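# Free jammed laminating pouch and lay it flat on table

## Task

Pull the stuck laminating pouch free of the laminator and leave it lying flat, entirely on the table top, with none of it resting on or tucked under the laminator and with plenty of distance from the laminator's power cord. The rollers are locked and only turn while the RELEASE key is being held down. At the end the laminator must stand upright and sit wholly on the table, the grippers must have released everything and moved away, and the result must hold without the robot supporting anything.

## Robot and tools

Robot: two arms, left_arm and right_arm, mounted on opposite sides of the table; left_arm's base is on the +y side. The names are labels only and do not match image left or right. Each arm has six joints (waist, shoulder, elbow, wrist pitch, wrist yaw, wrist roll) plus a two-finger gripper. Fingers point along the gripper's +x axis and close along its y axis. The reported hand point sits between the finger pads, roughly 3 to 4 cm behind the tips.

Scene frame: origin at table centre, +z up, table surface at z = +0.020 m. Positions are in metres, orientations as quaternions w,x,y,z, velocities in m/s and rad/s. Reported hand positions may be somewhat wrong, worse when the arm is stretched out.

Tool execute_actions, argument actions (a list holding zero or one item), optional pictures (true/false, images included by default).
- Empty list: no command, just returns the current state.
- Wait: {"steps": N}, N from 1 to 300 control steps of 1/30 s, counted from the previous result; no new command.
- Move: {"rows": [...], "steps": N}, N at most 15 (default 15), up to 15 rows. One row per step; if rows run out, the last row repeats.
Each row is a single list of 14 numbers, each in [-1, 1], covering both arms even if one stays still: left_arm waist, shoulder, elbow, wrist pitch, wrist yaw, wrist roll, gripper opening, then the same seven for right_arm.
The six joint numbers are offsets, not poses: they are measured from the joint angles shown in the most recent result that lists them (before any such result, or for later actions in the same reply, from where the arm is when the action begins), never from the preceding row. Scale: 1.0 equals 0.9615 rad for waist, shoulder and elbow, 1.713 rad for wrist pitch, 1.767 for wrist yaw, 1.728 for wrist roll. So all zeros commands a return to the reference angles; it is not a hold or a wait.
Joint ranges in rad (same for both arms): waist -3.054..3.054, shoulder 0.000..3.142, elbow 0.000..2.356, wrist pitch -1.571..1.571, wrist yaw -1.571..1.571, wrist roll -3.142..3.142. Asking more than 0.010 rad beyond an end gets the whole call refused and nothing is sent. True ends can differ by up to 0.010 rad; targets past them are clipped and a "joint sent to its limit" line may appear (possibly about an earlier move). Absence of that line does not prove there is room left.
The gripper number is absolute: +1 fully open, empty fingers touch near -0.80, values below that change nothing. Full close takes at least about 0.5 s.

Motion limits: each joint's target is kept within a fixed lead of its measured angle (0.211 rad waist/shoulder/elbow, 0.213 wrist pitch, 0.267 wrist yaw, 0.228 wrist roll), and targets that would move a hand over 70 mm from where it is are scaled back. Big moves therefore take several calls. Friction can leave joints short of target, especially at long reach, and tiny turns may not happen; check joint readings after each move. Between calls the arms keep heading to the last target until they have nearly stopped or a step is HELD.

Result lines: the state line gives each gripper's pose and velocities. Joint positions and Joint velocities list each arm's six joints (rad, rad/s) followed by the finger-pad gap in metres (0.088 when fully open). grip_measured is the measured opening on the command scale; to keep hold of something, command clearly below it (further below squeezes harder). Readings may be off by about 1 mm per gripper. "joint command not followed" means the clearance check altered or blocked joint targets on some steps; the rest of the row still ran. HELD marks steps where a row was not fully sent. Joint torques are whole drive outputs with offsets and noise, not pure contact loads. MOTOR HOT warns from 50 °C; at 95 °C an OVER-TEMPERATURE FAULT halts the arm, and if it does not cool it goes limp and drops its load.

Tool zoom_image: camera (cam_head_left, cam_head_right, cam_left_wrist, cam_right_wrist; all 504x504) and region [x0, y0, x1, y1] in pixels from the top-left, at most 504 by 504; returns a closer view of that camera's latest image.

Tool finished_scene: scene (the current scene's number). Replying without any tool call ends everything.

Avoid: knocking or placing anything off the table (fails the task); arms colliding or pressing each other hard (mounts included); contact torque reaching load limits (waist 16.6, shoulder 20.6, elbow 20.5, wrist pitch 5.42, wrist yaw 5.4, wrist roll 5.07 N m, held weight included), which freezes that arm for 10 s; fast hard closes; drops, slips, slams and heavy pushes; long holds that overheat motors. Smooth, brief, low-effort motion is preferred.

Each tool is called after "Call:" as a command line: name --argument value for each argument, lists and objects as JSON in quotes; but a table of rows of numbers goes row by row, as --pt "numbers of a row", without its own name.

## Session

Call:
execute_actions --actions '[]'

Scene clock: 0.00 s of 5200.00 s.
left_arm: end_effector_position=(-0.1107, -0.0374, +0.2396) grip_measured=+0.831 end_effector_quat_wxyz=(+0.395, -0.112, +0.634, -0.655) end_effector_velocity=(+0.002, -0.000, -0.001) end_effector_angular_velocity=(+0.001, -0.010, +0.007) | right_arm: end_effector_position=(+0.0350, -0.2157, +0.3756) grip_measured=+0.855 end_effector_quat_wxyz=(+0.694, -0.022, +0.167, +0.700) end_effector_velocity=(-0.001, +0.000, +0.002) end_effector_angular_velocity=(+0.005, +0.005, +0.006)
Joint positions: left_arm=[-0.238  1.973  1.099  0.482  0.385 -1.233  0.08 ] | right_arm=[ 0.65   0.899  0.706 -0.229  0.872  0.542  0.081]
Joint velocities: left_arm=[ 0.002 -0.002 -0.002 -0.007 -0.007  0.007 -0.   ] | right_arm=[-0.002 -0.002  0.002  0.007 -0.007 -0.007 -0.   ]
Joint torques (N m, as the arm reports them, + toward a larger angle): no reading
Motor temperatures (°C, as the motors report them): left_arm=[28 34 34 33 32 32] | right_arm=[29 31 30 31 29 32]
Heat: left arm: hottest shoulder 34 °C (+0.0 °C/min); right arm: hottest wrist roll 32 °C (+0.0 °C/min).

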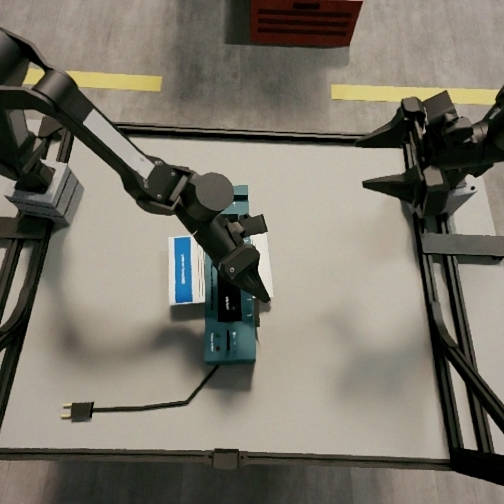

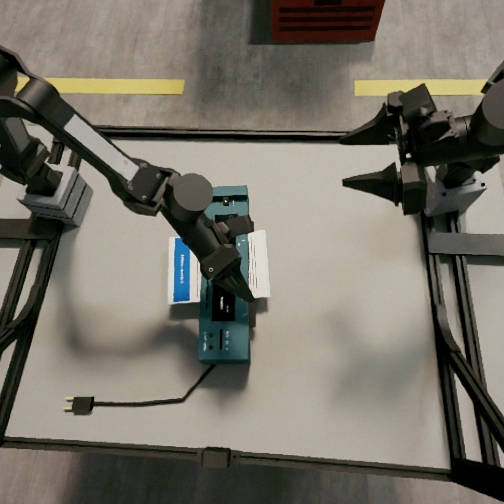

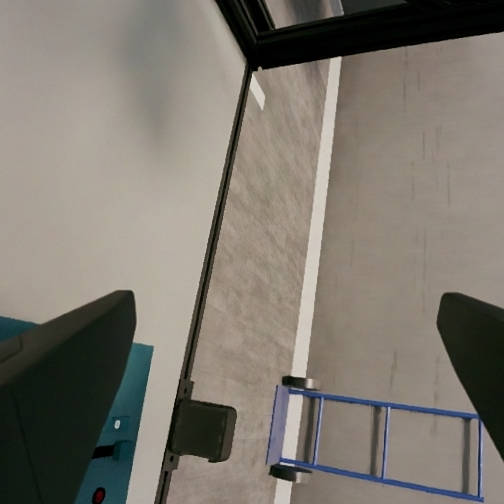

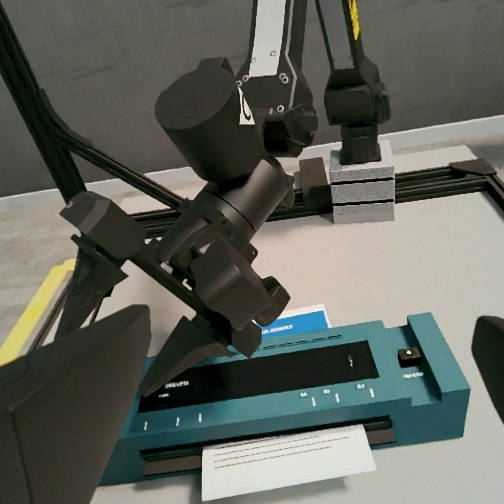

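Call:
execute_actions --actions '[{"rows":[[0,-0.2,0,0,0,0,0.5,0,0,0,0,-0.1,0.1,0.3],[-0.1,-0.3,0,0,0,0.1,0.3,0,0,0,-0.1,-0.2,0.2,0],[-0.2,-0.45,-0.1,0,-0.1,0.2,0.1,-0.1,0,0.1,-0.2,-0.3,0.3,-0.3],[-0.608,-0.45,-0.4,0,-0.581,1,0,-0.828,0.3,0.5,-0.347,-0.493,0.688,-0.85]],"steps":15}]' --pictures false

Call:
execute_actions --actions '[{"steps":20}]'

Scene clock: 16.20 s of 5200.00 s.
left_arm: end_effector_position=(-0.1655, +0.1270, +0.2808) grip_measured=+0.004 end_effector_quat_wxyz=(+0.549, +0.062, +0.179, -0.814) end_effector_velocity=(+0.196, -0.052, -0.003) end_effector_angular_velocity=(-1.174, -2.166, +0.782) | right_arm: end_effector_position=(+0.1134, -0.1507, +0.3670) grip_measured=-0.778 end_effector_quat_wxyz=(+0.637, +0.180, +0.669, +0.339) end_effector_velocity=(+0.333, +0.045, -0.003) end_effector_angular_velocity=(-0.395, +1.415, -2.532)
Joint positions: left_arm=[-0.826  1.559  0.728  0.482 -0.513 -0.413  0.039] | right_arm=[-0.083  1.183  1.173 -0.808  0.026  1.538  0.001]
Joint velocities: left_arm=[-0.139 -0.022 -0.129 -0.007 -1.619  2.015 -0.002] | right_arm=[-1.106 -0.002  0.066 -0.198 -0.095  2.044 -0.   ]
Joint torques (N m, as the arm reports them, + toward a larger angle): left_arm=[ 1.52 -8.22  6.51  1.67 -0.48  0.19] | right_arm=[ 1.48 -2.67  6.69  1.24 -0.29  0.02]
Motor temperatures (°C, as the motors report them): left_arm=[28 38 36 35 32 32] | right_arm=[29 31 33 33 29 32]
Heat: left arm: hottest shoulder 38 °C (+14.8 °C/min); right arm: hottest elbow 33 °C (+3.7 °C/min).
Steps of this call (steps 1 to 90: nothing new was sent; then 12.70 s passed at rest; steps 91 to 105: all 15 steps of this action). Readings (joint positions):
91: left_arm=[-0.238 1.956 1.099 0.480 0.385 -1.233] | right_arm=[0.648 0.899 0.706 -0.230 0.841 0.578]
92: left_arm=[-0.240 1.935 1.094 0.470 0.382 -1.215] | right_arm=[0.648 0.898 0.708 -0.258 0.765 0.645]
94: left_arm=[-0.285 1.866 1.050 0.486 0.287 -1.117] | right_arm=[0.594 0.932 0.761 -0.409 0.586 0.782]
98: left_arm=[-0.495 1.649 0.870 0.491 0.018 -0.887] | right_arm=[0.338 1.146 1.003 -0.655 0.261 1.058]
105: the state above

Scene clock: 16.87 s of 5200.00 s.
left_arm: end_effector_position=(-0.1464, +0.1193, +0.2865) grip_measured=+0.000 end_effector_quat_wxyz=(+0.520, +0.304, -0.194, -0.774) end_effector_velocity=(+0.003, -0.000, -0.001) end_effector_angular_velocity=(-0.004, -0.028, +0.003) | right_arm: end_effector_position=(+0.1293, -0.1499, +0.3653) grip_measured=-0.778 end_effector_quat_wxyz=(+0.620, +0.252, +0.698, +0.253) end_effector_velocity=(-0.000, -0.002, -0.001) end_effector_angular_velocity=(-0.007, -0.001, +0.008)
Joint positions: left_arm=[-0.822  1.551  0.725  0.482 -0.639  0.485  0.039] | right_arm=[-0.144  1.184  1.174 -0.822  0.003  1.728  0.001]
Joint velocities: left_arm=[ 0.002 -0.002 -0.002 -0.007 -0.007  0.022 -0.   ] | right_arm=[-0.002 -0.002 -0.002 -0.007 -0.007 -0.007 -0.   ]
Joint torques (N m, as the arm reports them, + toward a larger angle): left_arm=[-0.13 -7.56  5.78  1.61 -0.32  0.16] | right_arm=[-0.21 -2.63  7.04  1.43 -0.01  0.05]
Motor temperatures (°C, as the motors report them): left_arm=[28 38 36 35 32 32] | right_arm=[29 31 33 33 29 32]
Heat: left arm: hottest shoulder 38 °C (+14.2 °C/min); right arm: hottest elbow 33 °C (+3.6 °C/min).
Steps of this call (steps 1 to 20: the robot went on to your last target). Readings (joint positions):
1: left_arm=[-0.827 1.558 0.726 0.482 -0.557 -0.345] | right_arm=[-0.111 1.183 1.174 -0.814 0.022 1.599]
2: left_arm=[-0.825 1.556 0.725 0.482 -0.586 -0.277] | right_arm=[-0.126 1.183 1.174 -0.819 0.016 1.642]
4: left_arm=[-0.822 1.552 0.725 0.482 -0.617 -0.141] | right_arm=[-0.138 1.184 1.174 -0.820 0.008 1.690]
8: left_arm=[-0.822 1.551 0.725 0.482 -0.634 0.131] | right_arm=[-0.142 1.184 1.174 -0.821 0.004 1.720]
20: the state above

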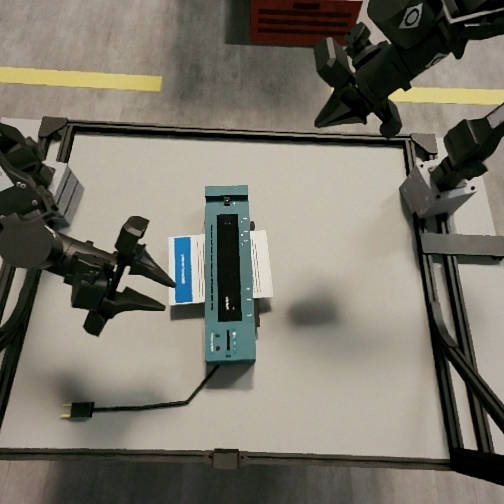

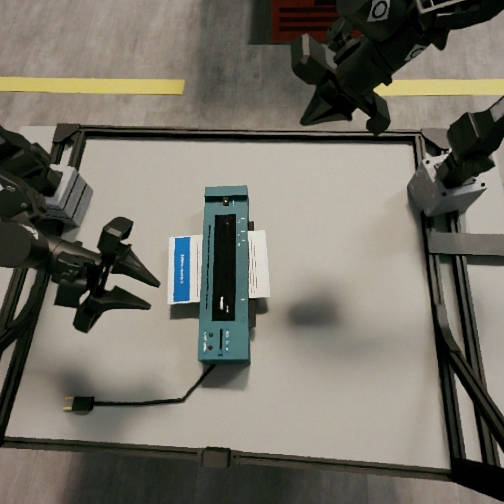

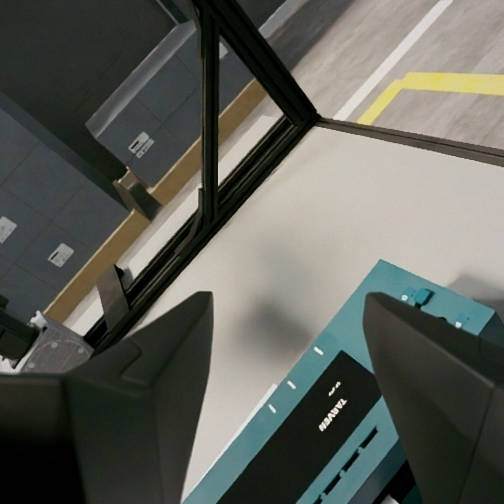

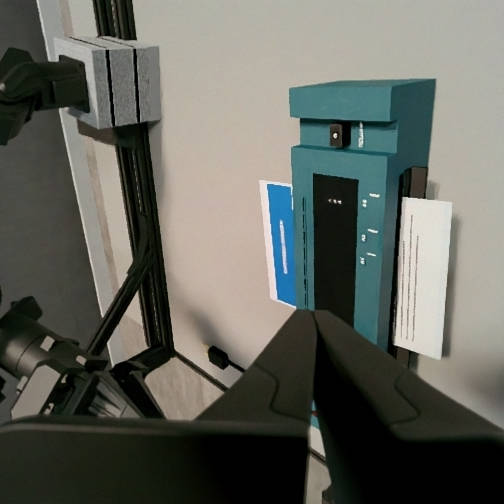

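Call:
execute_actions --actions '[{"rows":[[0,0,-0.1,0,0,0.05,0,0,0.1,0.1,0,0,0,-0.85],[0,0,-0.2,0,0,0.1,0,0,0.2,0.2,0,0,0,-0.85],[0,0.03,-0.3,0,0,0.183,0,0,0.3,0.3,0,0,0,-0.85],[0,0.06,-0.365,0,0,0.183,0,0,0.4,0.4,0,0,0,-0.85],[0,0.1,-0.365,0,0,0.183,0,0,0.5,0.534,0,0,0,-0.85],[0,0.14,-0.365,0,0,0.183,0,0,0.6,0.534,0,0,0,-0.85],[0,0.18,-0.365,0,0,0.183,0,0,0.7,0.534,0,0,0,-0.85],[0,0.22,-0.365,0,0,0.183,0,0,0.8,0.534,0,0,0,-0.85],[0,0.26,-0.365,0,0,0.183,0,0,0.9,0.534,0,0,0,-0.85],[0,0.29,-0.365,0,0,0.183,0,0,1,0.534,0,0,0,-0.85],[0,0.32,-0.365,0,0,0.183,0,0,1,0.534,0,0,0,-0.85]],"steps":15}]' --pictures false

Call:
execute_actions --actions '[{"steps":18}]'

Scene clock: 22.83 s of 5200.00 s.
left_arm: end_effector_position=(-0.0444, +0.1910, +0.0835) grip_measured=+0.000 end_effector_quat_wxyz=(+0.291, +0.639, -0.280, -0.654) end_effector_velocity=(+0.047, +0.029, -0.053) end_effector_angular_velocity=(+0.121, -0.231, -0.010) | right_arm: end_effector_position=(+0.1045, +0.0044, +0.2740) grip_measured=-0.778 end_effector_quat_wxyz=(+0.660, +0.170, +0.712, +0.171) end_effector_velocity=(-0.012, +0.073, -0.662) end_effector_angular_velocity=(-1.449, -0.237, +0.020)
Joint positions: left_arm=[-0.822  1.844  0.373  0.475 -0.64   0.792  0.039] | right_arm=[-0.144  1.933  1.673 -0.817  0.003  1.728  0.001]
Joint velocities: left_arm=[ 0.002  0.149 -0.081 -0.007 -0.022  0.037 -0.   ] | right_arm=[-0.002  1.473 -0.002  0.007 -0.007 -0.022  0.   ]
Joint torques (N m, as the arm reports them, + toward a larger angle): left_arm=[-0.05 -5.33  4.46  1.6  -0.39  0.13] | right_arm=[ 0.   -6.59  6.68  0.99  0.07 -0.06]
Motor temperatures (°C, as the motors report them): left_arm=[28 38 36 35 32 32] | right_arm=[29 31 34 33 29 32]
Heat: left arm: hottest shoulder 38 °C (+10.5 °C/min); right arm: hottest elbow 34 °C (+5.3 °C/min).
Steps of this call (steps 1 to 30: the robot went on to your last target; steps 31 to 90: nothing new was sent; then 2.47 s passed at rest; steps 91 to 105: all 15 steps of this action). Readings (joint positions):
91: left_arm=[-0.822 1.551 0.713 0.489 -0.639 0.507] | right_arm=[-0.144 1.197 1.186 -0.831 0.003 1.728]
92: left_arm=[-0.822 1.547 0.685 0.497 -0.639 0.545] | right_arm=[-0.144 1.230 1.222 -0.839 0.003 1.728]
94: left_arm=[-0.822 1.545 0.609 0.492 -0.639 0.636] | right_arm=[-0.144 1.344 1.345 -0.821 0.003 1.728]
98: left_arm=[-0.822 1.632 0.473 0.486 -0.639 0.732] | right_arm=[-0.144 1.589 1.588 -0.815 0.003 1.728]
105: the state above

Scene clock: 23.43 s of 5200.00 s.
left_arm: end_effector_position=(-0.0451, +0.1904, +0.0835) grip_measured=+0.000 end_effector_quat_wxyz=(+0.291, +0.638, -0.282, -0.655) end_effector_velocity=(+0.000, +0.002, -0.001) end_effector_angular_velocity=(+0.009, +0.003, -0.002) | right_arm: end_effector_position=(+0.1044, +0.0050, +0.1774) grip_measured=-0.778 end_effector_quat_wxyz=(+0.686, +0.096, +0.715, +0.097) end_effector_velocity=(+0.000, -0.002, -0.002) end_effector_angular_velocity=(-0.013, +0.003, +0.007)
Joint positions: left_arm=[-0.822  1.847  0.373  0.484 -0.64   0.796  0.039] | right_arm=[-0.144  2.15   1.679 -0.822  0.003  1.728  0.001]
Joint velocities: left_arm=[-0.002 -0.002 -0.002 -0.007  0.007 -0.007  0.   ] | right_arm=[-0.002  0.002 -0.002 -0.007 -0.007 -0.007 -0.   ]
Joint torques (N m, as the arm reports them, + toward a larger angle): left_arm=[-0.06 -4.2   3.85  1.   -0.39  0.14] | right_arm=[ 0.   -8.93  6.09  0.96  0.08 -0.05]
Motor temperatures (°C, as the motors report them): left_arm=[28 38 36 35 32 32] | right_arm=[29 31 34 33 29 32]
Heat: left arm: hottest shoulder 38 °C (+10.2 °C/min); right arm: hottest elbow 34 °C (+5.1 °C/min).
Steps of this call (steps 1 to 18: the robot went on to your last target). Readings (joint positions):
1: left_arm=[-0.822 1.847 0.372 0.477 -0.640 0.793] | right_arm=[-0.144 1.982 1.673 -0.817 0.003 1.728]
2: left_arm=[-0.822 1.847 0.372 0.481 -0.640 0.794] | right_arm=[-0.144 2.030 1.673 -0.817 0.003 1.728]
4: left_arm=[-0.822 1.847 0.373 0.484 -0.640 0.795] | right_arm=[-0.144 2.105 1.673 -0.821 0.003 1.728]
8: left_arm=[-0.822 1.847 0.373 0.484 -0.640 0.795] | right_arm=[-0.144 2.160 1.673 -0.825 0.003 1.728]
18: the state above

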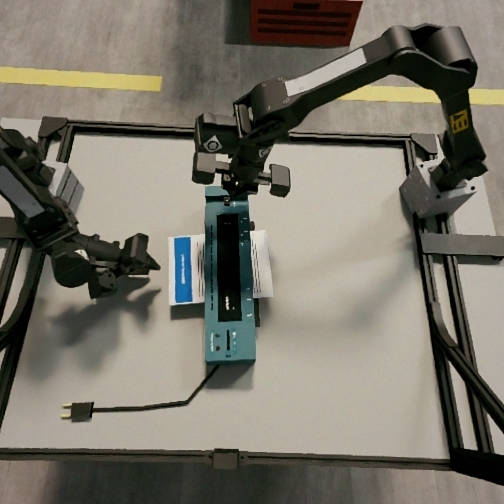

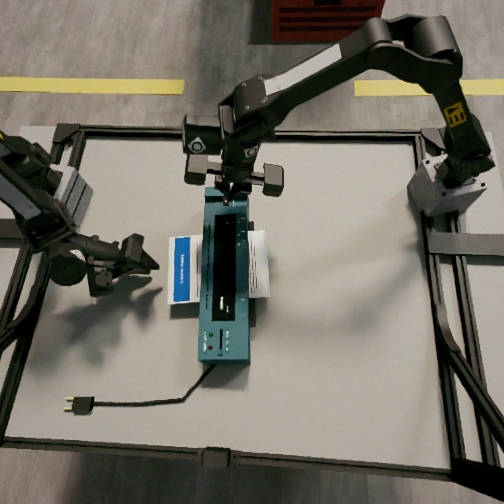

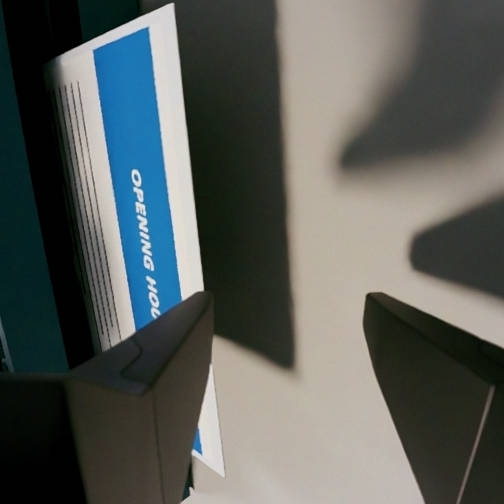

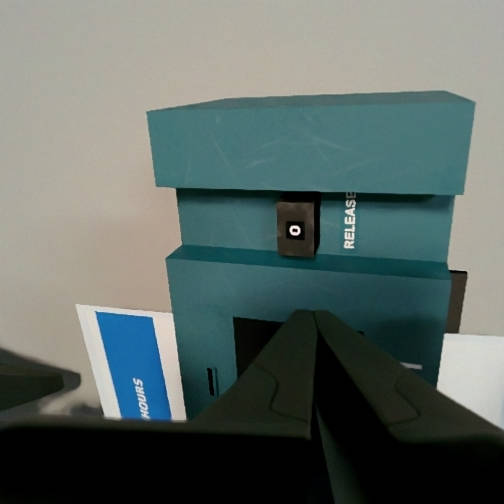

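Call:
execute_actions --actions '[{"rows":[[0,-0.015,0.015,0,0,0,0.05,-0.005,0,0.01,0,0,0,-0.85],[0.016,-0.008,0.026,0.003,0.005,0.009,0.1,-0.01,0.008,0.02,0,0,0,-0.85],[0.032,0,0.037,0.006,0.01,0.019,0.1,-0.015,0.016,0.03,0,0,0,-0.85],[0.048,0.007,0.047,0.009,0.015,0.028,0.1,-0.02,0.024,0.035,0,0,0,-0.85],[0.064,0.015,0.058,0.012,0.02,0.037,0.1,-0.021,0.032,0.04,0,0,0,-0.85],[0.08,0.023,0.069,0.015,0.025,0.046,0.1,-0.021,0.04,0.045,0,0,0,-0.85],[0.096,0.03,0.08,0.017,0.029,0.056,0.1,-0.021,0.048,0.05,0,0,0,-0.85],[0.112,0.038,0.091,0.02,0.034,0.065,0.1,-0.021,0.056,0.05,0,0,0,-0.85],[0.128,0.046,0.102,0.023,0.039,0.074,0.1,-0.021,0.064,0.05,0,0,0,-0.85],[0.144,0.054,0.112,0.026,0.044,0.083,0.1,-0.021,0.07,0.05,0,0,0,-0.85],[0.16,0.062,0.123,0.029,0.049,0.093,0.1,-0.021,0.07,0.05,0,0,0,-0.85],[0.178,0.072,0.134,0.032,0.054,0.102,0.1,-0.021,0.07,0.05,0,0,0,-0.85]],"steps":15}]' --pictures false

Call:
execute_actions --actions '[{"steps":10}]'

Scene clock: 31.57 s of 5200.00 s.
left_arm: end_effector_position=(-0.0492, +0.1366, +0.0938) grip_measured=+0.100 end_effector_quat_wxyz=(+0.304, +0.630, -0.287, -0.655) end_effector_velocity=(+0.014, -0.043, +0.001) end_effector_angular_velocity=(-0.009, -0.016, +0.026) | right_arm: end_effector_position=(+0.1130, +0.0127, +0.1613) grip_measured=-0.778 end_effector_quat_wxyz=(+0.689, +0.095, +0.713, +0.082) end_effector_velocity=(+0.003, -0.005, -0.025) end_effector_angular_velocity=(-0.061, -0.007, +0.016)
Joint positions: left_arm=[-0.66   1.897  0.492  0.534 -0.555  0.955  0.044] | right_arm=[-0.164  2.21   1.714 -0.822  0.003  1.728  0.001]
Joint velocities: left_arm=[ 0.149  0.056  0.081  0.037  0.066  0.125 -0.   ] | right_arm=[-0.007  0.051 -0.002 -0.007 -0.007 -0.022  0.   ]
Joint torques (N m, as the arm reports them, + toward a larger angle): left_arm=[-0.28 -4.66  4.62  1.29 -0.12  0.11] | right_arm=[ 0.   -8.19  6.37  0.89  0.08 -0.05]
Motor temperatures (°C, as the motors report them): left_arm=[28 38 36 35 32 32] | right_arm=[29 34 34 33 29 32]
Heat: left arm: hottest shoulder 38 °C (+7.6 °C/min); right arm: hottest shoulder 34 °C (+3.8 °C/min).
Steps of this call (steps 1 to 15: the robot went on to your last target; steps 16 to 90: nothing new was sent; then 4.63 s passed at rest; steps 91 to 105: all 15 steps of this action). Readings (joint positions):
91: left_arm=[-0.822 1.847 0.374 0.483 -0.640 0.796] | right_arm=[-0.144 2.150 1.679 -0.822 0.003 1.728]
92: left_arm=[-0.821 1.847 0.376 0.483 -0.639 0.797] | right_arm=[-0.144 2.150 1.680 -0.822 0.003 1.728]
94: left_arm=[-0.808 1.847 0.389 0.487 -0.629 0.814] | right_arm=[-0.148 2.153 1.686 -0.822 0.003 1.728]
98: left_arm=[-0.754 1.855 0.432 0.508 -0.601 0.868] | right_arm=[-0.161 2.172 1.709 -0.822 0.003 1.728]
105: the state above

Scene clock: 31.90 s of 5200.00 s.
left_arm: end_effector_position=(-0.0495, +0.1351, +0.0933) grip_measured=+0.100 end_effector_quat_wxyz=(+0.301, +0.630, -0.288, -0.655) end_effector_velocity=(+0.003, +0.003, -0.002) end_effector_angular_velocity=(+0.012, -0.014, +0.007) | right_arm: end_effector_position=(+0.1129, +0.0128, +0.1610) grip_measured=-0.778 end_effector_quat_wxyz=(+0.689, +0.095, +0.713, +0.082) end_effector_velocity=(-0.002, +0.001, +0.003) end_effector_angular_velocity=(+0.011, +0.011, -0.003)
Joint positions: left_arm=[-0.655  1.901  0.495  0.537 -0.548  0.966  0.044] | right_arm=[-0.164  2.211  1.715 -0.822  0.003  1.728  0.001]
Joint velocities: left_arm=[-0.002 -0.002 -0.002 -0.022 -0.007 -0.007 -0.   ] | right_arm=[ 0.002 -0.007 -0.002  0.007 -0.007  0.007 -0.   ]
Joint torques (N m, as the arm reports them, + toward a larger angle): left_arm=[ 0.27 -4.72  4.97  1.35 -0.17  0.13] | right_arm=[-0.01 -7.96  6.33  0.9   0.07 -0.05]
Motor temperatures (°C, as the motors report them): left_arm=[28 37 36 35 32 32] | right_arm=[29 34 34 33 29 32]
Heat: left arm: hottest shoulder 37 °C (+5.6 °C/min); right arm: hottest shoulder 34 °C (+3.8 °C/min).
Steps of this call (steps 1 to 10: the robot went on to your last target). Readings (joint positions):
1: left_arm=[-0.657 1.898 0.494 0.535 -0.553 0.959] | right_arm=[-0.164 2.211 1.714 -0.822 0.003 1.728]
2: left_arm=[-0.655 1.900 0.494 0.536 -0.551 0.961] | right_arm=[-0.164 2.211 1.714 -0.822 0.003 1.728]
4: left_arm=[-0.655 1.901 0.495 0.536 -0.549 0.964] | right_arm=[-0.164 2.211 1.715 -0.822 0.003 1.728]
8: left_arm=[-0.655 1.901 0.495 0.537 -0.548 0.965] | right_arm=[-0.164 2.211 1.715 -0.822 0.003 1.728]
10: the state above

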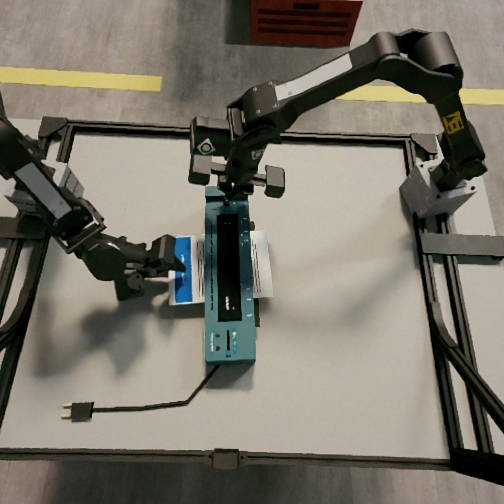

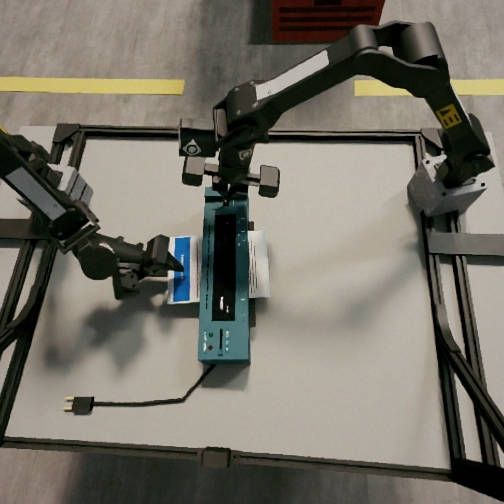

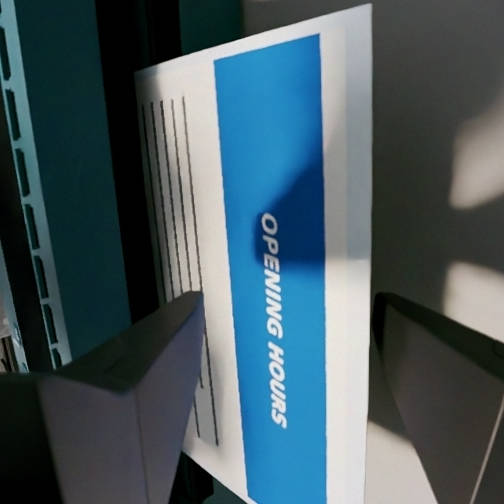

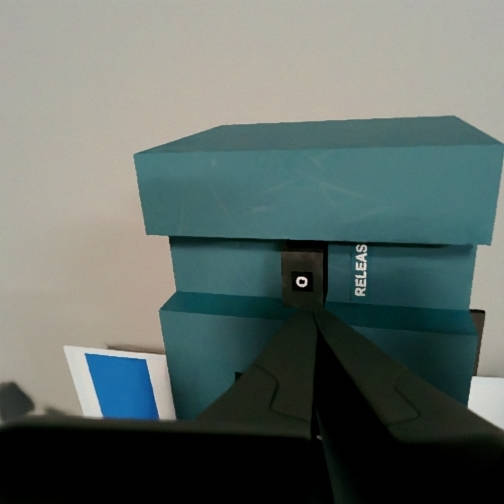

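Call:
execute_actions --actions '[{"rows":[[0,0.015,0,0,0,0,0.1,0,0.005,0.005,0,0,0,-0.85],[0,0.025,0,0,0,0,0.1,0,0.01,0.01,0,0,0,-0.85],[0,0.035,0,0,0,0,0.1,0,0.016,0.015,0,0,0,-0.85],[0,0.045,0,0,0,0,0.1,0,0.022,0.02,0,0,0,-0.85],[0,0.055,0,0,0,0,0.1,0,0.028,0.024,0,0,0,-0.85],[0,0.06,0,0,0,0,0.05,0,0.034,0.027,0,0,0,-0.85],[0,0.06,0,0,0,0,-0.05,0,0.04,0.03,0,0,0,-0.85],[0,0.06,0,0,0,0,-0.15,0,0.046,0.03,0,0,0,-0.85],[0,0.06,0,0,0,0,-0.25,0,0.052,0.03,0,0,0,-0.85],[0,0.06,0,0,0,0,-0.35,0,0.058,0.03,0,0,0,-0.85],[0,0.06,0,0,0,0,-0.4,0,0.064,0.03,0,0,0,-0.85],[0,0.06,0,0,0,0,-0.4,0,0.07,0.03,0,0,0,-0.85],[0,0.06,0,0,0,0,-0.4,0,0.076,0.03,0,0,0,-0.85],[0,0.06,0,0,0,0,-0.4,0,0.082,0.03,0,0,0,-0.85]],"steps":15}]' --pictures false

Call:
execute_actions --actions '[{"steps":8}]'

Scene clock: 36.37 s of 5200.00 s.
left_arm: end_effector_position=(-0.0453, +0.1393, +0.0800) grip_measured=-0.370 end_effector_quat_wxyz=(+0.287, +0.644, -0.283, -0.650) end_effector_velocity=(+0.000, -0.000, +0.001) end_effector_angular_velocity=(-0.002, +0.010, +0.017) | right_arm: end_effector_position=(+0.1128, +0.0136, +0.1398) grip_measured=-0.778 end_effector_quat_wxyz=(+0.693, +0.081, +0.713, +0.068) end_effector_velocity=(+0.001, -0.004, -0.042) end_effector_angular_velocity=(-0.090, -0.010, +0.021)
Joint positions: left_arm=[-0.655  1.945  0.495  0.538 -0.548  0.966  0.021] | right_arm=[-0.164  2.268  1.732 -0.821  0.003  1.728  0.001]
Joint velocities: left_arm=[-0.002 -0.002  0.002 -0.007 -0.007 -0.022 -0.017] | right_arm=[-0.002  0.105  0.022 -0.007 -0.007 -0.022 -0.001]
Joint torques (N m, as the arm reports them, + toward a larger angle): left_arm=[-0.05 -4.85  3.91  1.12 -0.34 -0.05] | right_arm=[-0.01 -7.53  6.    0.78  0.07 -0.05]
Motor temperatures (°C, as the motors report them): left_arm=[28 37 36 35 32 32] | right_arm=[29 35 34 33 29 32]
Heat: left arm: hottest shoulder 37 °C (+4.9 °C/min); right arm: hottest shoulder 35 °C (+4.9 °C/min).
Steps of this call (steps 1 to 30: the robot went on to your last target; steps 31 to 90: nothing new was sent; then 0.97 s passed at rest; steps 91 to 105: all 15 steps of this action). Readings (joint positions):
91: left_arm=[-0.655 1.901 0.495 0.537 -0.548 0.966] | right_arm=[-0.164 2.211 1.715 -0.822 0.003 1.728]
92: left_arm=[-0.655 1.903 0.495 0.537 -0.548 0.966] | right_arm=[-0.164 2.211 1.715 -0.822 0.003 1.728]
94: left_arm=[-0.655 1.911 0.495 0.538 -0.548 0.966] | right_arm=[-0.164 2.212 1.716 -0.822 0.003 1.728]
98: left_arm=[-0.655 1.940 0.495 0.538 -0.548 0.966] | right_arm=[-0.164 2.228 1.728 -0.822 0.003 1.728]
105: the state above

Scene clock: 36.63 s of 5200.00 s.
left_arm: end_effector_position=(-0.0453, +0.1393, +0.0800) grip_measured=-0.397 end_effector_quat_wxyz=(+0.287, +0.644, -0.283, -0.650) end_effector_velocity=(+0.001, +0.001, -0.000) end_effector_angular_velocity=(+0.001, -0.004, +0.007) | right_arm: end_effector_position=(+0.1128, +0.0135, +0.1392) grip_measured=-0.778 end_effector_quat_wxyz=(+0.693, +0.080, +0.713, +0.067) end_effector_velocity=(+0.000, -0.002, +0.000) end_effector_angular_velocity=(-0.008, +0.005, +0.006)
Joint positions: left_arm=[-0.655  1.945  0.495  0.538 -0.548  0.966  0.02 ] | right_arm=[-0.164  2.271  1.734 -0.823  0.003  1.728  0.001]
Joint velocities: left_arm=[-0.002 -0.002 -0.002 -0.007 -0.007 -0.007 -0.001] | right_arm=[-0.002 -0.002 -0.002 -0.007 -0.007 -0.007  0.   ]
Joint torques (N m, as the arm reports them, + toward a larger angle): left_arm=[-0.07 -4.84  3.91  1.12 -0.34 -0.05] | right_arm=[-0.01 -6.94  5.98  0.94  0.08 -0.05]
Motor temperatures (°C, as the motors report them): left_arm=[28 37 36 35 32 32] | right_arm=[29 35 34 33 29 32]
Heat: left arm: hottest shoulder 37 °C (+4.9 °C/min); right arm: hottest shoulder 35 °C (+4.9 °C/min).
Steps of this call (steps 1 to 8: the robot went on to your last target). Readings (joint positions):
1: left_arm=[-0.655 1.945 0.495 0.538 -0.548 0.966] | right_arm=[-0.164 2.270 1.733 -0.821 0.003 1.728]
2: left_arm=[-0.655 1.945 0.495 0.538 -0.548 0.966] | right_arm=[-0.164 2.271 1.733 -0.821 0.003 1.728]
4: left_arm=[-0.655 1.945 0.495 0.538 -0.548 0.966] | right_arm=[-0.164 2.271 1.734 -0.823 0.003 1.728]
8: the state above

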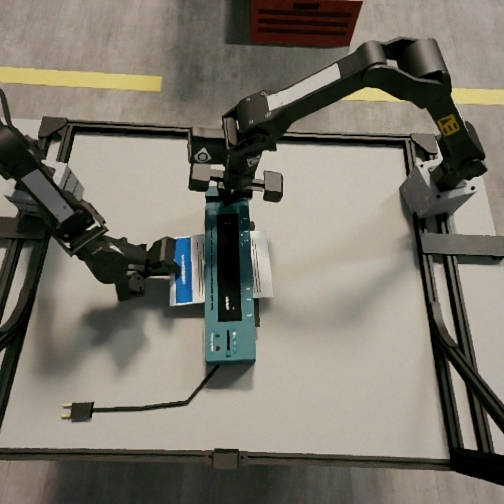

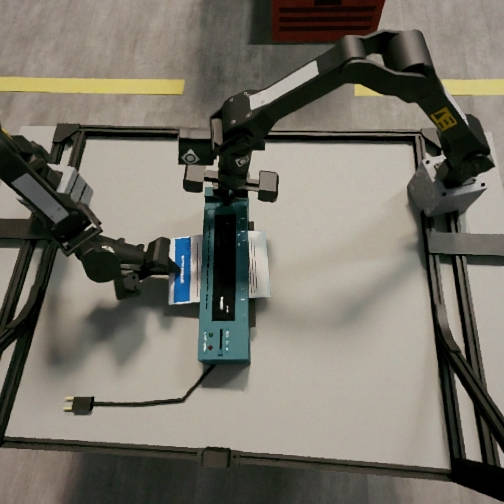

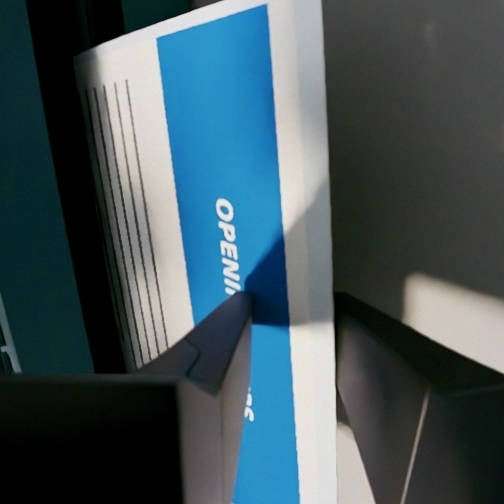

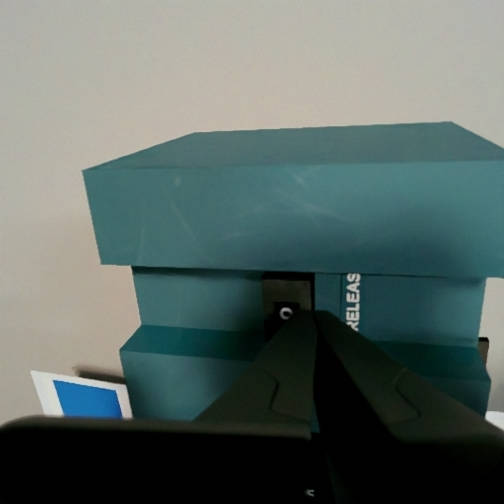

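Call:
execute_actions --actions '[{"rows":[[0,0,0,0,0,0,-0.45,0,0,0.015,0,0,0,-0.85],[0,0,0,0,0,0,-0.5,0,0,0.025,0,0,0,-0.85],[0,0,0,0,0,0,-0.55,0,0,0.035,0,0,0,-0.85],[0,0,0,0,0,0,-0.6,0,0,0.042,0,0,0,-0.85],[0,0,0,0,0,0,-0.65,0,0,0.042,0,0,0,-0.85],[0,0,0,0,0,0,-0.7,0,0.008,0.042,0,0,0,-0.85],[0,0,0,0,0,0,-0.75,0,0.016,0.042,0,0,0,-0.85],[0,0,0,0,0,0,-0.8,0,0.024,0.042,0,0,0,-0.85],[0,0,0,0,0,0,-0.85,0,0.03,0.042,0,0,0,-0.85],[0,0,0,0,0,0,-0.9,0,0.036,0.042,0,0,0,-0.85],[0,0,0,0,0,0,-1,0,0.042,0.042,0,0,0,-0.85],[0,0,0,0,0,0,-1,0,0.048,0.042,0,0,0,-0.85],[0,0,0,0,0,0,-1,0,0.054,0.042,0,0,0,-0.85],[0,0,0,0,0,0,-1,0,0.06,0.042,0,0,0,-0.85]],"steps":15}]' --pictures false

Call:
execute_actions --actions '[{"steps":8}]'

Scene clock: 41.87 s of 5200.00 s.
left_arm: end_effector_position=(-0.0440, +0.1379, +0.0814) grip_measured=-0.765 end_effector_quat_wxyz=(+0.296, +0.644, -0.281, -0.647) end_effector_velocity=(+0.003, +0.001, -0.002) end_effector_angular_velocity=(+0.004, -0.007, +0.012) | right_arm: end_effector_position=(+0.1127, +0.0146, +0.1320) grip_measured=-0.778 end_effector_quat_wxyz=(+0.695, +0.074, +0.713, +0.061) end_effector_velocity=(+0.001, -0.004, -0.024) end_effector_angular_velocity=(-0.083, +0.009, +0.004)
Joint positions: left_arm=[-0.654  1.945  0.495  0.543 -0.561  0.957  0.002] | right_arm=[-0.164  2.299  1.757 -0.837  0.004  1.728  0.001]
Joint velocities: left_arm=[ 0.002  0.002 -0.002 -0.007 -0.007 -0.007  0.   ] | right_arm=[-0.007  0.076  0.046 -0.051 -0.022 -0.007  0.   ]
Joint torques (N m, as the arm reports them, + toward a larger angle): left_arm=[-0.15 -6.37  3.96  0.78  0.19  0.22] | right_arm=[ 0.15 -6.72  6.48  1.8   0.08 -0.06]
Motor temperatures (°C, as the motors report them): left_arm=[28 37 36 35 32 32] | right_arm=[29 36 35 33 29 32]
Heat: left arm: hottest shoulder 37 °C (+4.3 °C/min); right arm: hottest shoulder 36 °C (+5.7 °C/min).
Steps of this call (steps 1 to 15: the robot went on to your last target; steps 16 to 142: nothing new was sent; steps 143 to 157: all 15 steps of this action). Readings (joint positions):
143: left_arm=[-0.655 1.945 0.495 0.538 -0.547 0.966] | right_arm=[-0.164 2.271 1.735 -0.824 0.003 1.728]
144: left_arm=[-0.655 1.945 0.495 0.537 -0.547 0.966] | right_arm=[-0.164 2.271 1.737 -0.826 0.003 1.728]
146: left_arm=[-0.655 1.945 0.495 0.536 -0.545 0.966] | right_arm=[-0.164 2.271 1.744 -0.833 0.003 1.728]
150: left_arm=[-0.656 1.945 0.495 0.536 -0.552 0.966] | right_arm=[-0.164 2.271 1.749 -0.839 0.003 1.728]
157: the state above

Scene clock: 42.13 s of 5200.00 s.
left_arm: end_effector_position=(-0.0440, +0.1379, +0.0814) grip_measured=-0.765 end_effector_quat_wxyz=(+0.296, +0.644, -0.281, -0.647) end_effector_velocity=(+0.005, -0.000, +0.001) end_effector_angular_velocity=(-0.007, -0.012, +0.021) | right_arm: end_effector_position=(+0.1127, +0.0145, +0.1315) grip_measured=-0.778 end_effector_quat_wxyz=(+0.695, +0.073, +0.713, +0.060) end_effector_velocity=(-0.005, +0.000, +0.001) end_effector_angular_velocity=(+0.005, +0.018, +0.028)
Joint positions: left_arm=[-0.654  1.945  0.495  0.543 -0.561  0.957  0.002] | right_arm=[-0.164  2.301  1.758 -0.838  0.003  1.728  0.001]
Joint velocities: left_arm=[ 0.002 -0.002 -0.002 -0.007 -0.022 -0.007  0.   ] | right_arm=[ 0.002 -0.002 -0.002  0.007 -0.022 -0.022 -0.   ]
Joint torques (N m, as the arm reports them, + toward a larger angle): left_arm=[-0.12 -6.36  3.96  0.78  0.18  0.23] | right_arm=[ 0.01 -6.14  6.64  1.81  0.08 -0.06]
Motor temperatures (°C, as the motors report them): left_arm=[28 37 36 35 32 32] | right_arm=[29 36 35 33 29 32]
Heat: left arm: hottest shoulder 37 °C (+4.3 °C/min); right arm: hottest shoulder 36 °C (+5.7 °C/min).
Steps of this call (steps 1 to 8: the robot went on to your last target). Readings (joint positions):
1: left_arm=[-0.654 1.945 0.495 0.543 -0.561 0.957] | right_arm=[-0.164 2.300 1.758 -0.838 0.003 1.728]
2: left_arm=[-0.654 1.945 0.495 0.543 -0.561 0.957] | right_arm=[-0.164 2.300 1.758 -0.838 0.003 1.728]
4: left_arm=[-0.654 1.945 0.495 0.543 -0.561 0.957] | right_arm=[-0.164 2.301 1.758 -0.838 0.003 1.728]
8: the state above

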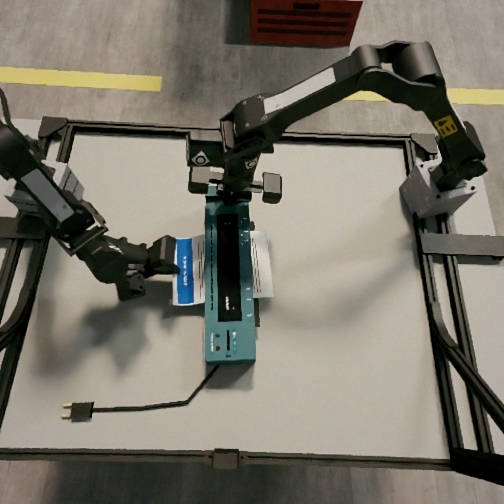

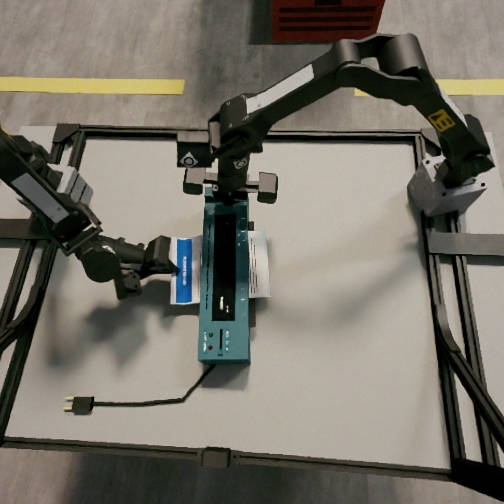

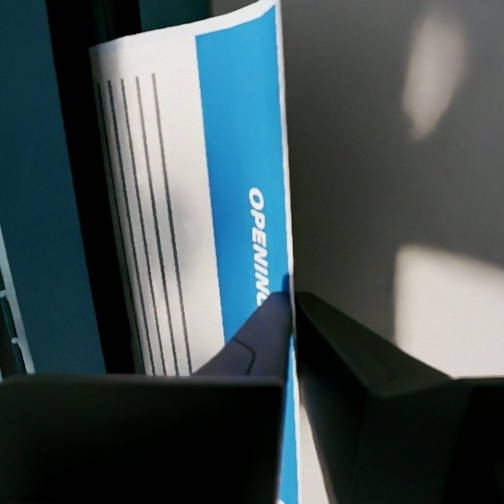

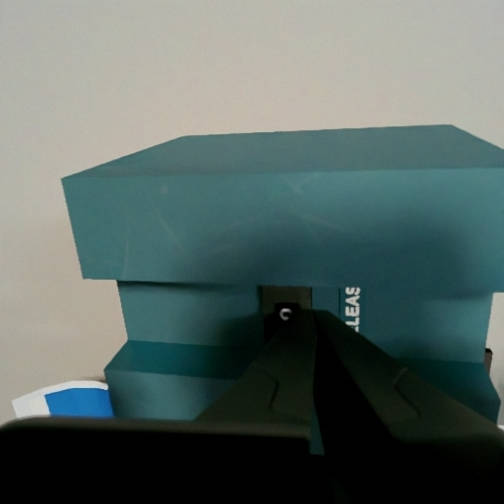

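Call:
execute_actions --actions '[{"rows":[[0,0,0,0,0,0,-1,0,0.035,0.012,0.006,0,0,-0.85],[0,0,0,0,0,0,-1,0,0.042,0.012,0.006,0,0,-0.85],[0,0,0,0,0,0,-1,0,0.049,0.012,0.006,0,0,-0.85],[0,0,0,0,0,0,-1,0,0.056,0.012,0.006,0,0,-0.85],[0,0,0,0,0,0,-1,0,0.06,0.012,0.006,0,0,-0.85],[-0.011,-0.005,-0.007,-0.002,-0.003,-0.005,-1,0,0.06,0.012,0.006,0,0,-0.85],[-0.021,-0.01,-0.015,-0.004,-0.006,-0.011,-1,0,0.06,0.012,0.006,0,0,-0.85],[-0.032,-0.014,-0.022,-0.006,-0.008,-0.016,-1,0,0.06,0.012,0.006,0,0,-0.85],[-0.042,-0.019,-0.029,-0.009,-0.011,-0.022,-1,0,0.06,0.012,0.006,0,0,-0.85],[-0.053,-0.024,-0.036,-0.011,-0.014,-0.027,-1,0,0.06,0.012,0.006,0,0,-0.85],[-0.063,-0.029,-0.044,-0.013,-0.017,-0.032,-1,0,0.06,0.012,0.006,0,0,-0.85],[-0.074,-0.034,-0.051,-0.015,-0.019,-0.038,-1,0,0.06,0.012,0.006,0,0,-0.85],[-0.084,-0.038,-0.058,-0.017,-0.022,-0.043,-1,0,0.06,0.012,0.006,0,0,-0.85],[-0.095,-0.043,-0.065,-0.019,-0.025,-0.049,-1,0,0.06,0.012,0.006,0,0,-0.85],[-0.106,-0.048,-0.073,-0.022,-0.028,-0.054,-1,0,0.06,0.012,0.006,0,0,-0.85]],"steps":15}]' --pictures false

Call:
execute_actions --actions '[{"steps":8}]'

Scene clock: 48.30 s of 5200.00 s.
left_arm: end_effector_position=(-0.0443, +0.1468, +0.0914) grip_measured=-0.781 end_effector_quat_wxyz=(+0.327, +0.636, -0.277, -0.642) end_effector_velocity=(-0.020, +0.108, -0.017) end_effector_angular_velocity=(+0.153, +0.011, -0.097) | right_arm: end_effector_position=(+0.1129, +0.0151, +0.1283) grip_measured=-0.778 end_effector_quat_wxyz=(+0.695, +0.071, +0.713, +0.058) end_effector_velocity=(-0.002, +0.002, -0.001) end_effector_angular_velocity=(-0.005, +0.020, +0.009)
Joint positions: left_arm=[-0.702  1.904  0.469  0.532 -0.63   0.881  0.001] | right_arm=[-0.165  2.312  1.765 -0.84   0.002  1.727  0.001]
Joint velocities: left_arm=[-0.31  -0.159 -0.173 -0.256 -0.037 -0.3   -0.003] | right_arm=[-0.002  0.012  0.017 -0.007 -0.022 -0.007 -0.   ]
Joint torques (N m, as the arm reports them, + toward a larger angle): left_arm=[-3.01 -5.38  0.5   0.02  0.78  0.1 ] | right_arm=[-0.01 -4.48  5.18  1.73  0.09 -0.01]
Motor temperatures (°C, as the motors report them): left_arm=[28 37 36 35 32 32] | right_arm=[29 36 35 33 29 32]
Heat: left arm: hottest shoulder 37 °C (+3.7 °C/min); right arm: hottest shoulder 36 °C (+5.0 °C/min).
Steps of this call (steps 1 to 15: the robot went on to your last target; steps 16 to 170: nothing new was sent; steps 171 to 185: all 15 steps of this action). Readings (joint positions):
171: left_arm=[-0.654 1.945 0.495 0.543 -0.561 0.957] | right_arm=[-0.164 2.302 1.758 -0.838 0.003 1.728]
172: left_arm=[-0.654 1.945 0.495 0.544 -0.561 0.955] | right_arm=[-0.164 2.303 1.758 -0.839 0.003 1.728]
174: left_arm=[-0.654 1.945 0.495 0.545 -0.562 0.953] | right_arm=[-0.164 2.306 1.759 -0.840 0.003 1.728]
178: left_arm=[-0.660 1.940 0.492 0.546 -0.573 0.940] | right_arm=[-0.164 2.310 1.762 -0.844 0.003 1.728]
185: the state above

Scene clock: 48.57 s of 5200.00 s.
left_arm: end_effector_position=(-0.0469, +0.1642, +0.0843) grip_measured=-0.771 end_effector_quat_wxyz=(+0.305, +0.640, -0.280, -0.647) end_effector_velocity=(+0.003, +0.002, -0.001) end_effector_angular_velocity=(+0.003, -0.008, +0.007) | right_arm: end_effector_position=(+0.1130, +0.0152, +0.1282) grip_measured=-0.778 end_effector_quat_wxyz=(+0.695, +0.071, +0.713, +0.058) end_effector_velocity=(+0.001, -0.005, -0.000) end_effector_angular_velocity=(-0.022, +0.000, +0.021)
Joint positions: left_arm=[-0.747  1.899  0.439  0.513 -0.624  0.857  0.001] | right_arm=[-0.165  2.313  1.766 -0.84   0.002  1.727  0.001]
Joint velocities: left_arm=[-0.002 -0.002 -0.007 -0.007 -0.007 -0.007 -0.   ] | right_arm=[-0.002 -0.002 -0.002 -0.022 -0.007 -0.022 -0.   ]
Joint torques (N m, as the arm reports them, + toward a larger angle): left_arm=[-0.82 -5.93  2.21  0.54  0.18  0.21] | right_arm=[ 0.06 -4.35  5.39  1.72  0.1  -0.02]
Motor temperatures (°C, as the motors report them): left_arm=[28 37 36 35 32 32] | right_arm=[29 36 35 33 29 32]
Heat: left arm: hottest shoulder 37 °C (+3.7 °C/min); right arm: hottest shoulder 36 °C (+4.9 °C/min).
Steps of this call (steps 1 to 8: the robot went on to your last target). Readings (joint positions):
1: left_arm=[-0.714 1.900 0.462 0.524 -0.629 0.873] | right_arm=[-0.165 2.313 1.765 -0.840 0.002 1.727]
2: left_arm=[-0.726 1.899 0.454 0.521 -0.629 0.867] | right_arm=[-0.165 2.313 1.765 -0.840 0.002 1.727]
4: left_arm=[-0.741 1.899 0.444 0.514 -0.625 0.861] | right_arm=[-0.165 2.313 1.766 -0.840 0.002 1.727]
8: the state above

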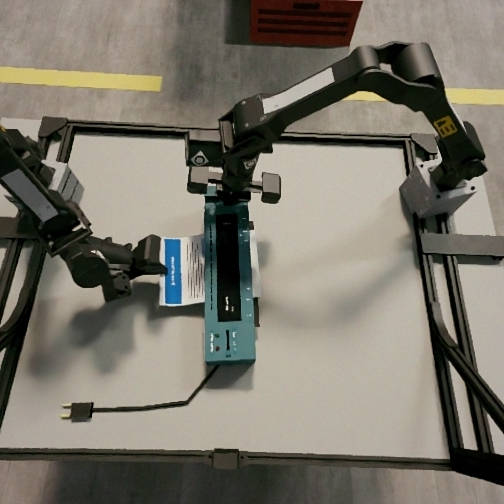

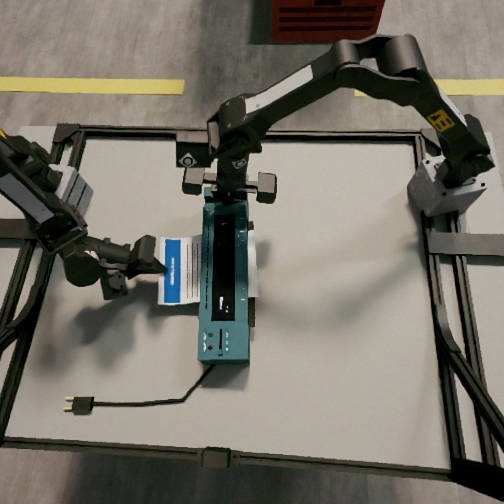

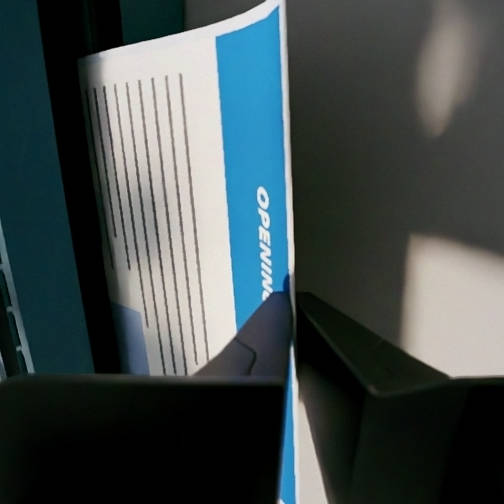

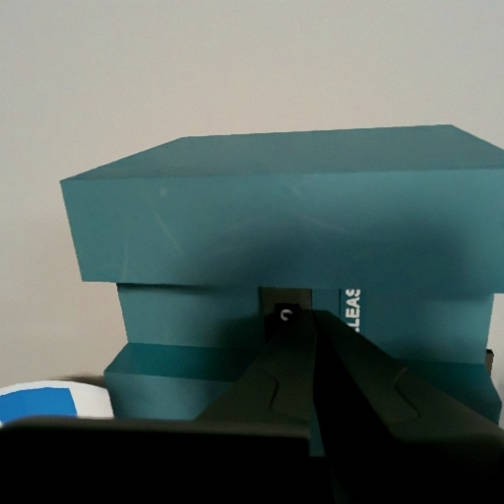

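Call:
execute_actions --actions '[{"rows":[[-0.016,-0.006,-0.015,-0.004,-0.002,-0.006,-1,0,0.06,0,0.005,0,0,-0.85],[-0.032,-0.013,-0.028,-0.008,-0.004,-0.013,-1,0,0.06,0,0.005,0,0,-0.85],[-0.047,-0.019,-0.04,-0.011,-0.006,-0.019,-1,0,0.06,0,0.005,0,0,-0.85],[-0.063,-0.026,-0.052,-0.015,-0.008,-0.026,-1,0,0.06,0,0.005,0,0,-0.85],[-0.079,-0.032,-0.064,-0.019,-0.01,-0.032,-1,0,0.06,0,0.005,0,0,-0.85],[-0.104,-0.039,-0.072,-0.03,-0.016,-0.048,-1,0,0.06,0,0.005,0,0,-0.85],[-0.13,-0.046,-0.08,-0.041,-0.022,-0.065,-1,0,0.06,0,0.005,0,0,-0.85],[-0.155,-0.053,-0.087,-0.052,-0.029,-0.081,-1,0,0.06,0,0.005,0,0,-0.85],[-0.181,-0.06,-0.094,-0.063,-0.035,-0.098,-1,0,0.06,0,0.005,0,0,-0.85],[-0.206,-0.067,-0.101,-0.075,-0.041,-0.114,-1,0,0.06,0,0.005,0,0,-0.85],[-0.231,-0.073,-0.107,-0.086,-0.047,-0.13,-1,0,0.06,0,0.005,0,0,-0.85],[-0.257,-0.08,-0.113,-0.097,-0.053,-0.147,-1,0,0.06,0,0.005,0,0,-0.85],[-0.282,-0.087,-0.119,-0.108,-0.06,-0.163,-1,0,0.06,0,0.005,0,0,-0.85],[-0.308,-0.094,-0.125,-0.119,-0.066,-0.18,-1,0,0.06,0,0.005,0,0,-0.85],[-0.333,-0.101,-0.13,-0.13,-0.072,-0.196,-1,0,0.06,0,0.005,0,0,-0.85]],"steps":15}]' --pictures false

Call:
execute_actions --actions '[{"steps":10}]'

Scene clock: 54.80 s of 5200.00 s.
left_arm: end_effector_position=(-0.0513, +0.2299, +0.0814) grip_measured=-0.772 end_effector_quat_wxyz=(+0.297, +0.637, -0.276, -0.656) end_effector_velocity=(-0.008, +0.179, -0.011) end_effector_angular_velocity=(+0.073, +0.032, -0.112) | right_arm: end_effector_position=(+0.1131, +0.0150, +0.1268) grip_measured=-0.778 end_effector_quat_wxyz=(+0.696, +0.069, +0.713, +0.056) end_effector_velocity=(-0.002, -0.003, -0.002) end_effector_angular_velocity=(-0.013, +0.004, +0.011)
Joint positions: left_arm=[-1.004  1.819  0.349  0.346 -0.731  0.573  0.001] | right_arm=[-0.165  2.317  1.768 -0.843  0.002  1.727  0.001]
Joint velocities: left_arm=[-0.769 -0.188 -0.173 -0.579 -0.212 -0.842  0.   ] | right_arm=[ 0.002  0.002 -0.002 -0.007 -0.007 -0.007 -0.   ]
Joint torques (N m, as the arm reports them, + toward a larger angle): left_arm=[-0.53 -5.23  1.04 -0.11 -0.44  0.25] | right_arm=[ 0.03 -3.58  4.85  1.58  0.1  -0.03]
Motor temperatures (°C, as the motors report them): left_arm=[28 37 36 35 32 32] | right_arm=[29 36 35 34 29 32]
Heat: left arm: hottest shoulder 37 °C (+3.3 °C/min); right arm: hottest shoulder 36 °C (+4.4 °C/min).
Steps of this call (steps 1 to 30: the robot went on to your last target; steps 31 to 172: nothing new was sent; steps 173 to 187: all 15 steps of this action). Readings (joint positions):
173: left_arm=[-0.748 1.899 0.439 0.513 -0.625 0.853] | right_arm=[-0.165 2.314 1.766 -0.841 0.002 1.727]
174: left_arm=[-0.750 1.897 0.437 0.513 -0.629 0.846] | right_arm=[-0.165 2.315 1.766 -0.841 0.002 1.727]
176: left_arm=[-0.763 1.887 0.428 0.513 -0.647 0.830] | right_arm=[-0.165 2.316 1.766 -0.842 0.002 1.727]
180: left_arm=[-0.825 1.859 0.399 0.471 -0.671 0.762] | right_arm=[-0.165 2.316 1.767 -0.843 0.002 1.727]
187: the state above

Scene clock: 55.13 s of 5200.00 s.
left_arm: end_effector_position=(-0.0490, +0.2432, +0.0808) grip_measured=-0.792 end_effector_quat_wxyz=(+0.293, +0.637, -0.280, -0.656) end_effector_velocity=(+0.004, +0.001, +0.001) end_effector_angular_velocity=(-0.010, -0.012, +0.016) | right_arm: end_effector_position=(+0.1131, +0.0149, +0.1268) grip_measured=-0.778 end_effector_quat_wxyz=(+0.696, +0.069, +0.713, +0.056) end_effector_velocity=(-0.000, +0.001, +0.001) end_effector_angular_velocity=(+0.006, +0.007, +0.006)
Joint positions: left_arm=[-1.061  1.803  0.329  0.305 -0.752  0.515  0.   ] | right_arm=[-0.165  2.317  1.768 -0.843  0.002  1.727  0.001]
Joint velocities: left_arm=[-0.007 -0.002 -0.002 -0.022 -0.022 -0.022  0.   ] | right_arm=[-0.002 -0.002 -0.002  0.007 -0.007 -0.007  0.   ]
Joint torques (N m, as the arm reports them, + toward a larger angle): left_arm=[-0.58 -4.9   1.6  -0.2  -0.5   0.09] | right_arm=[ 0.05 -3.58  4.84  1.59  0.1  -0.03]
Motor temperatures (°C, as the motors report them): left_arm=[28 37 36 35 32 32] | right_arm=[29 36 35 34 29 32]
Heat: left arm: hottest shoulder 37 °C (+3.3 °C/min); right arm: hottest shoulder 36 °C (+4.4 °C/min).
Steps of this call (steps 1 to 10: the robot went on to your last target). Readings (joint positions):
1: left_arm=[-1.027 1.813 0.343 0.327 -0.735 0.554] | right_arm=[-0.165 2.317 1.768 -0.843 0.002 1.727]
2: left_arm=[-1.044 1.810 0.336 0.321 -0.736 0.535] | right_arm=[-0.165 2.317 1.768 -0.843 0.002 1.727]
4: left_arm=[-1.058 1.807 0.330 0.312 -0.746 0.526] | right_arm=[-0.165 2.317 1.768 -0.843 0.002 1.727]
8: left_arm=[-1.061 1.803 0.329 0.306 -0.751 0.516] | right_arm=[-0.165 2.317 1.768 -0.843 0.002 1.727]
10: the state above

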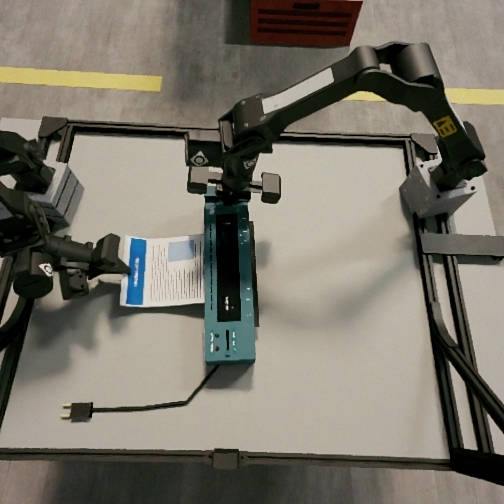

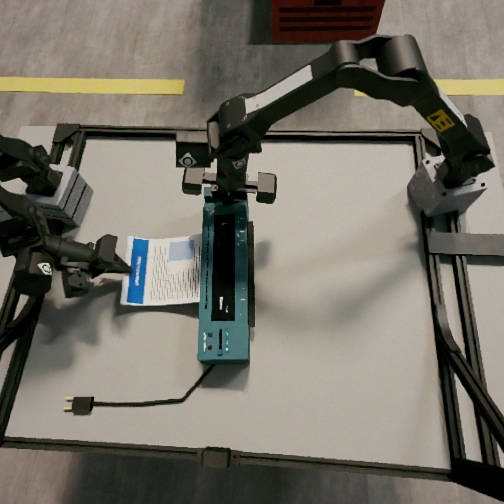

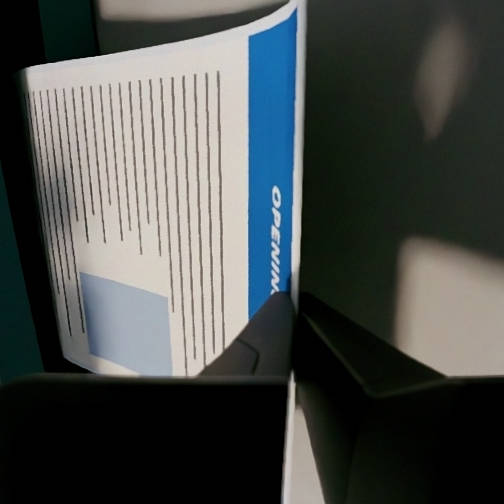

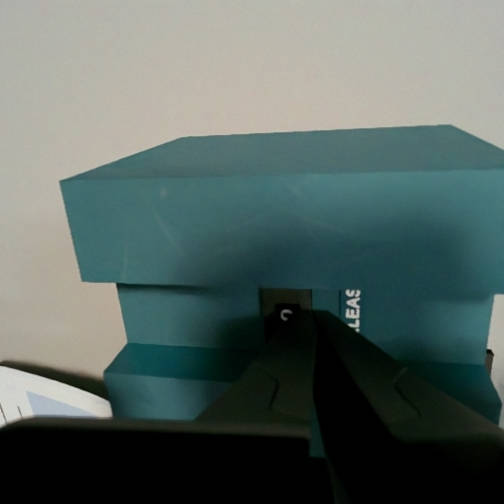

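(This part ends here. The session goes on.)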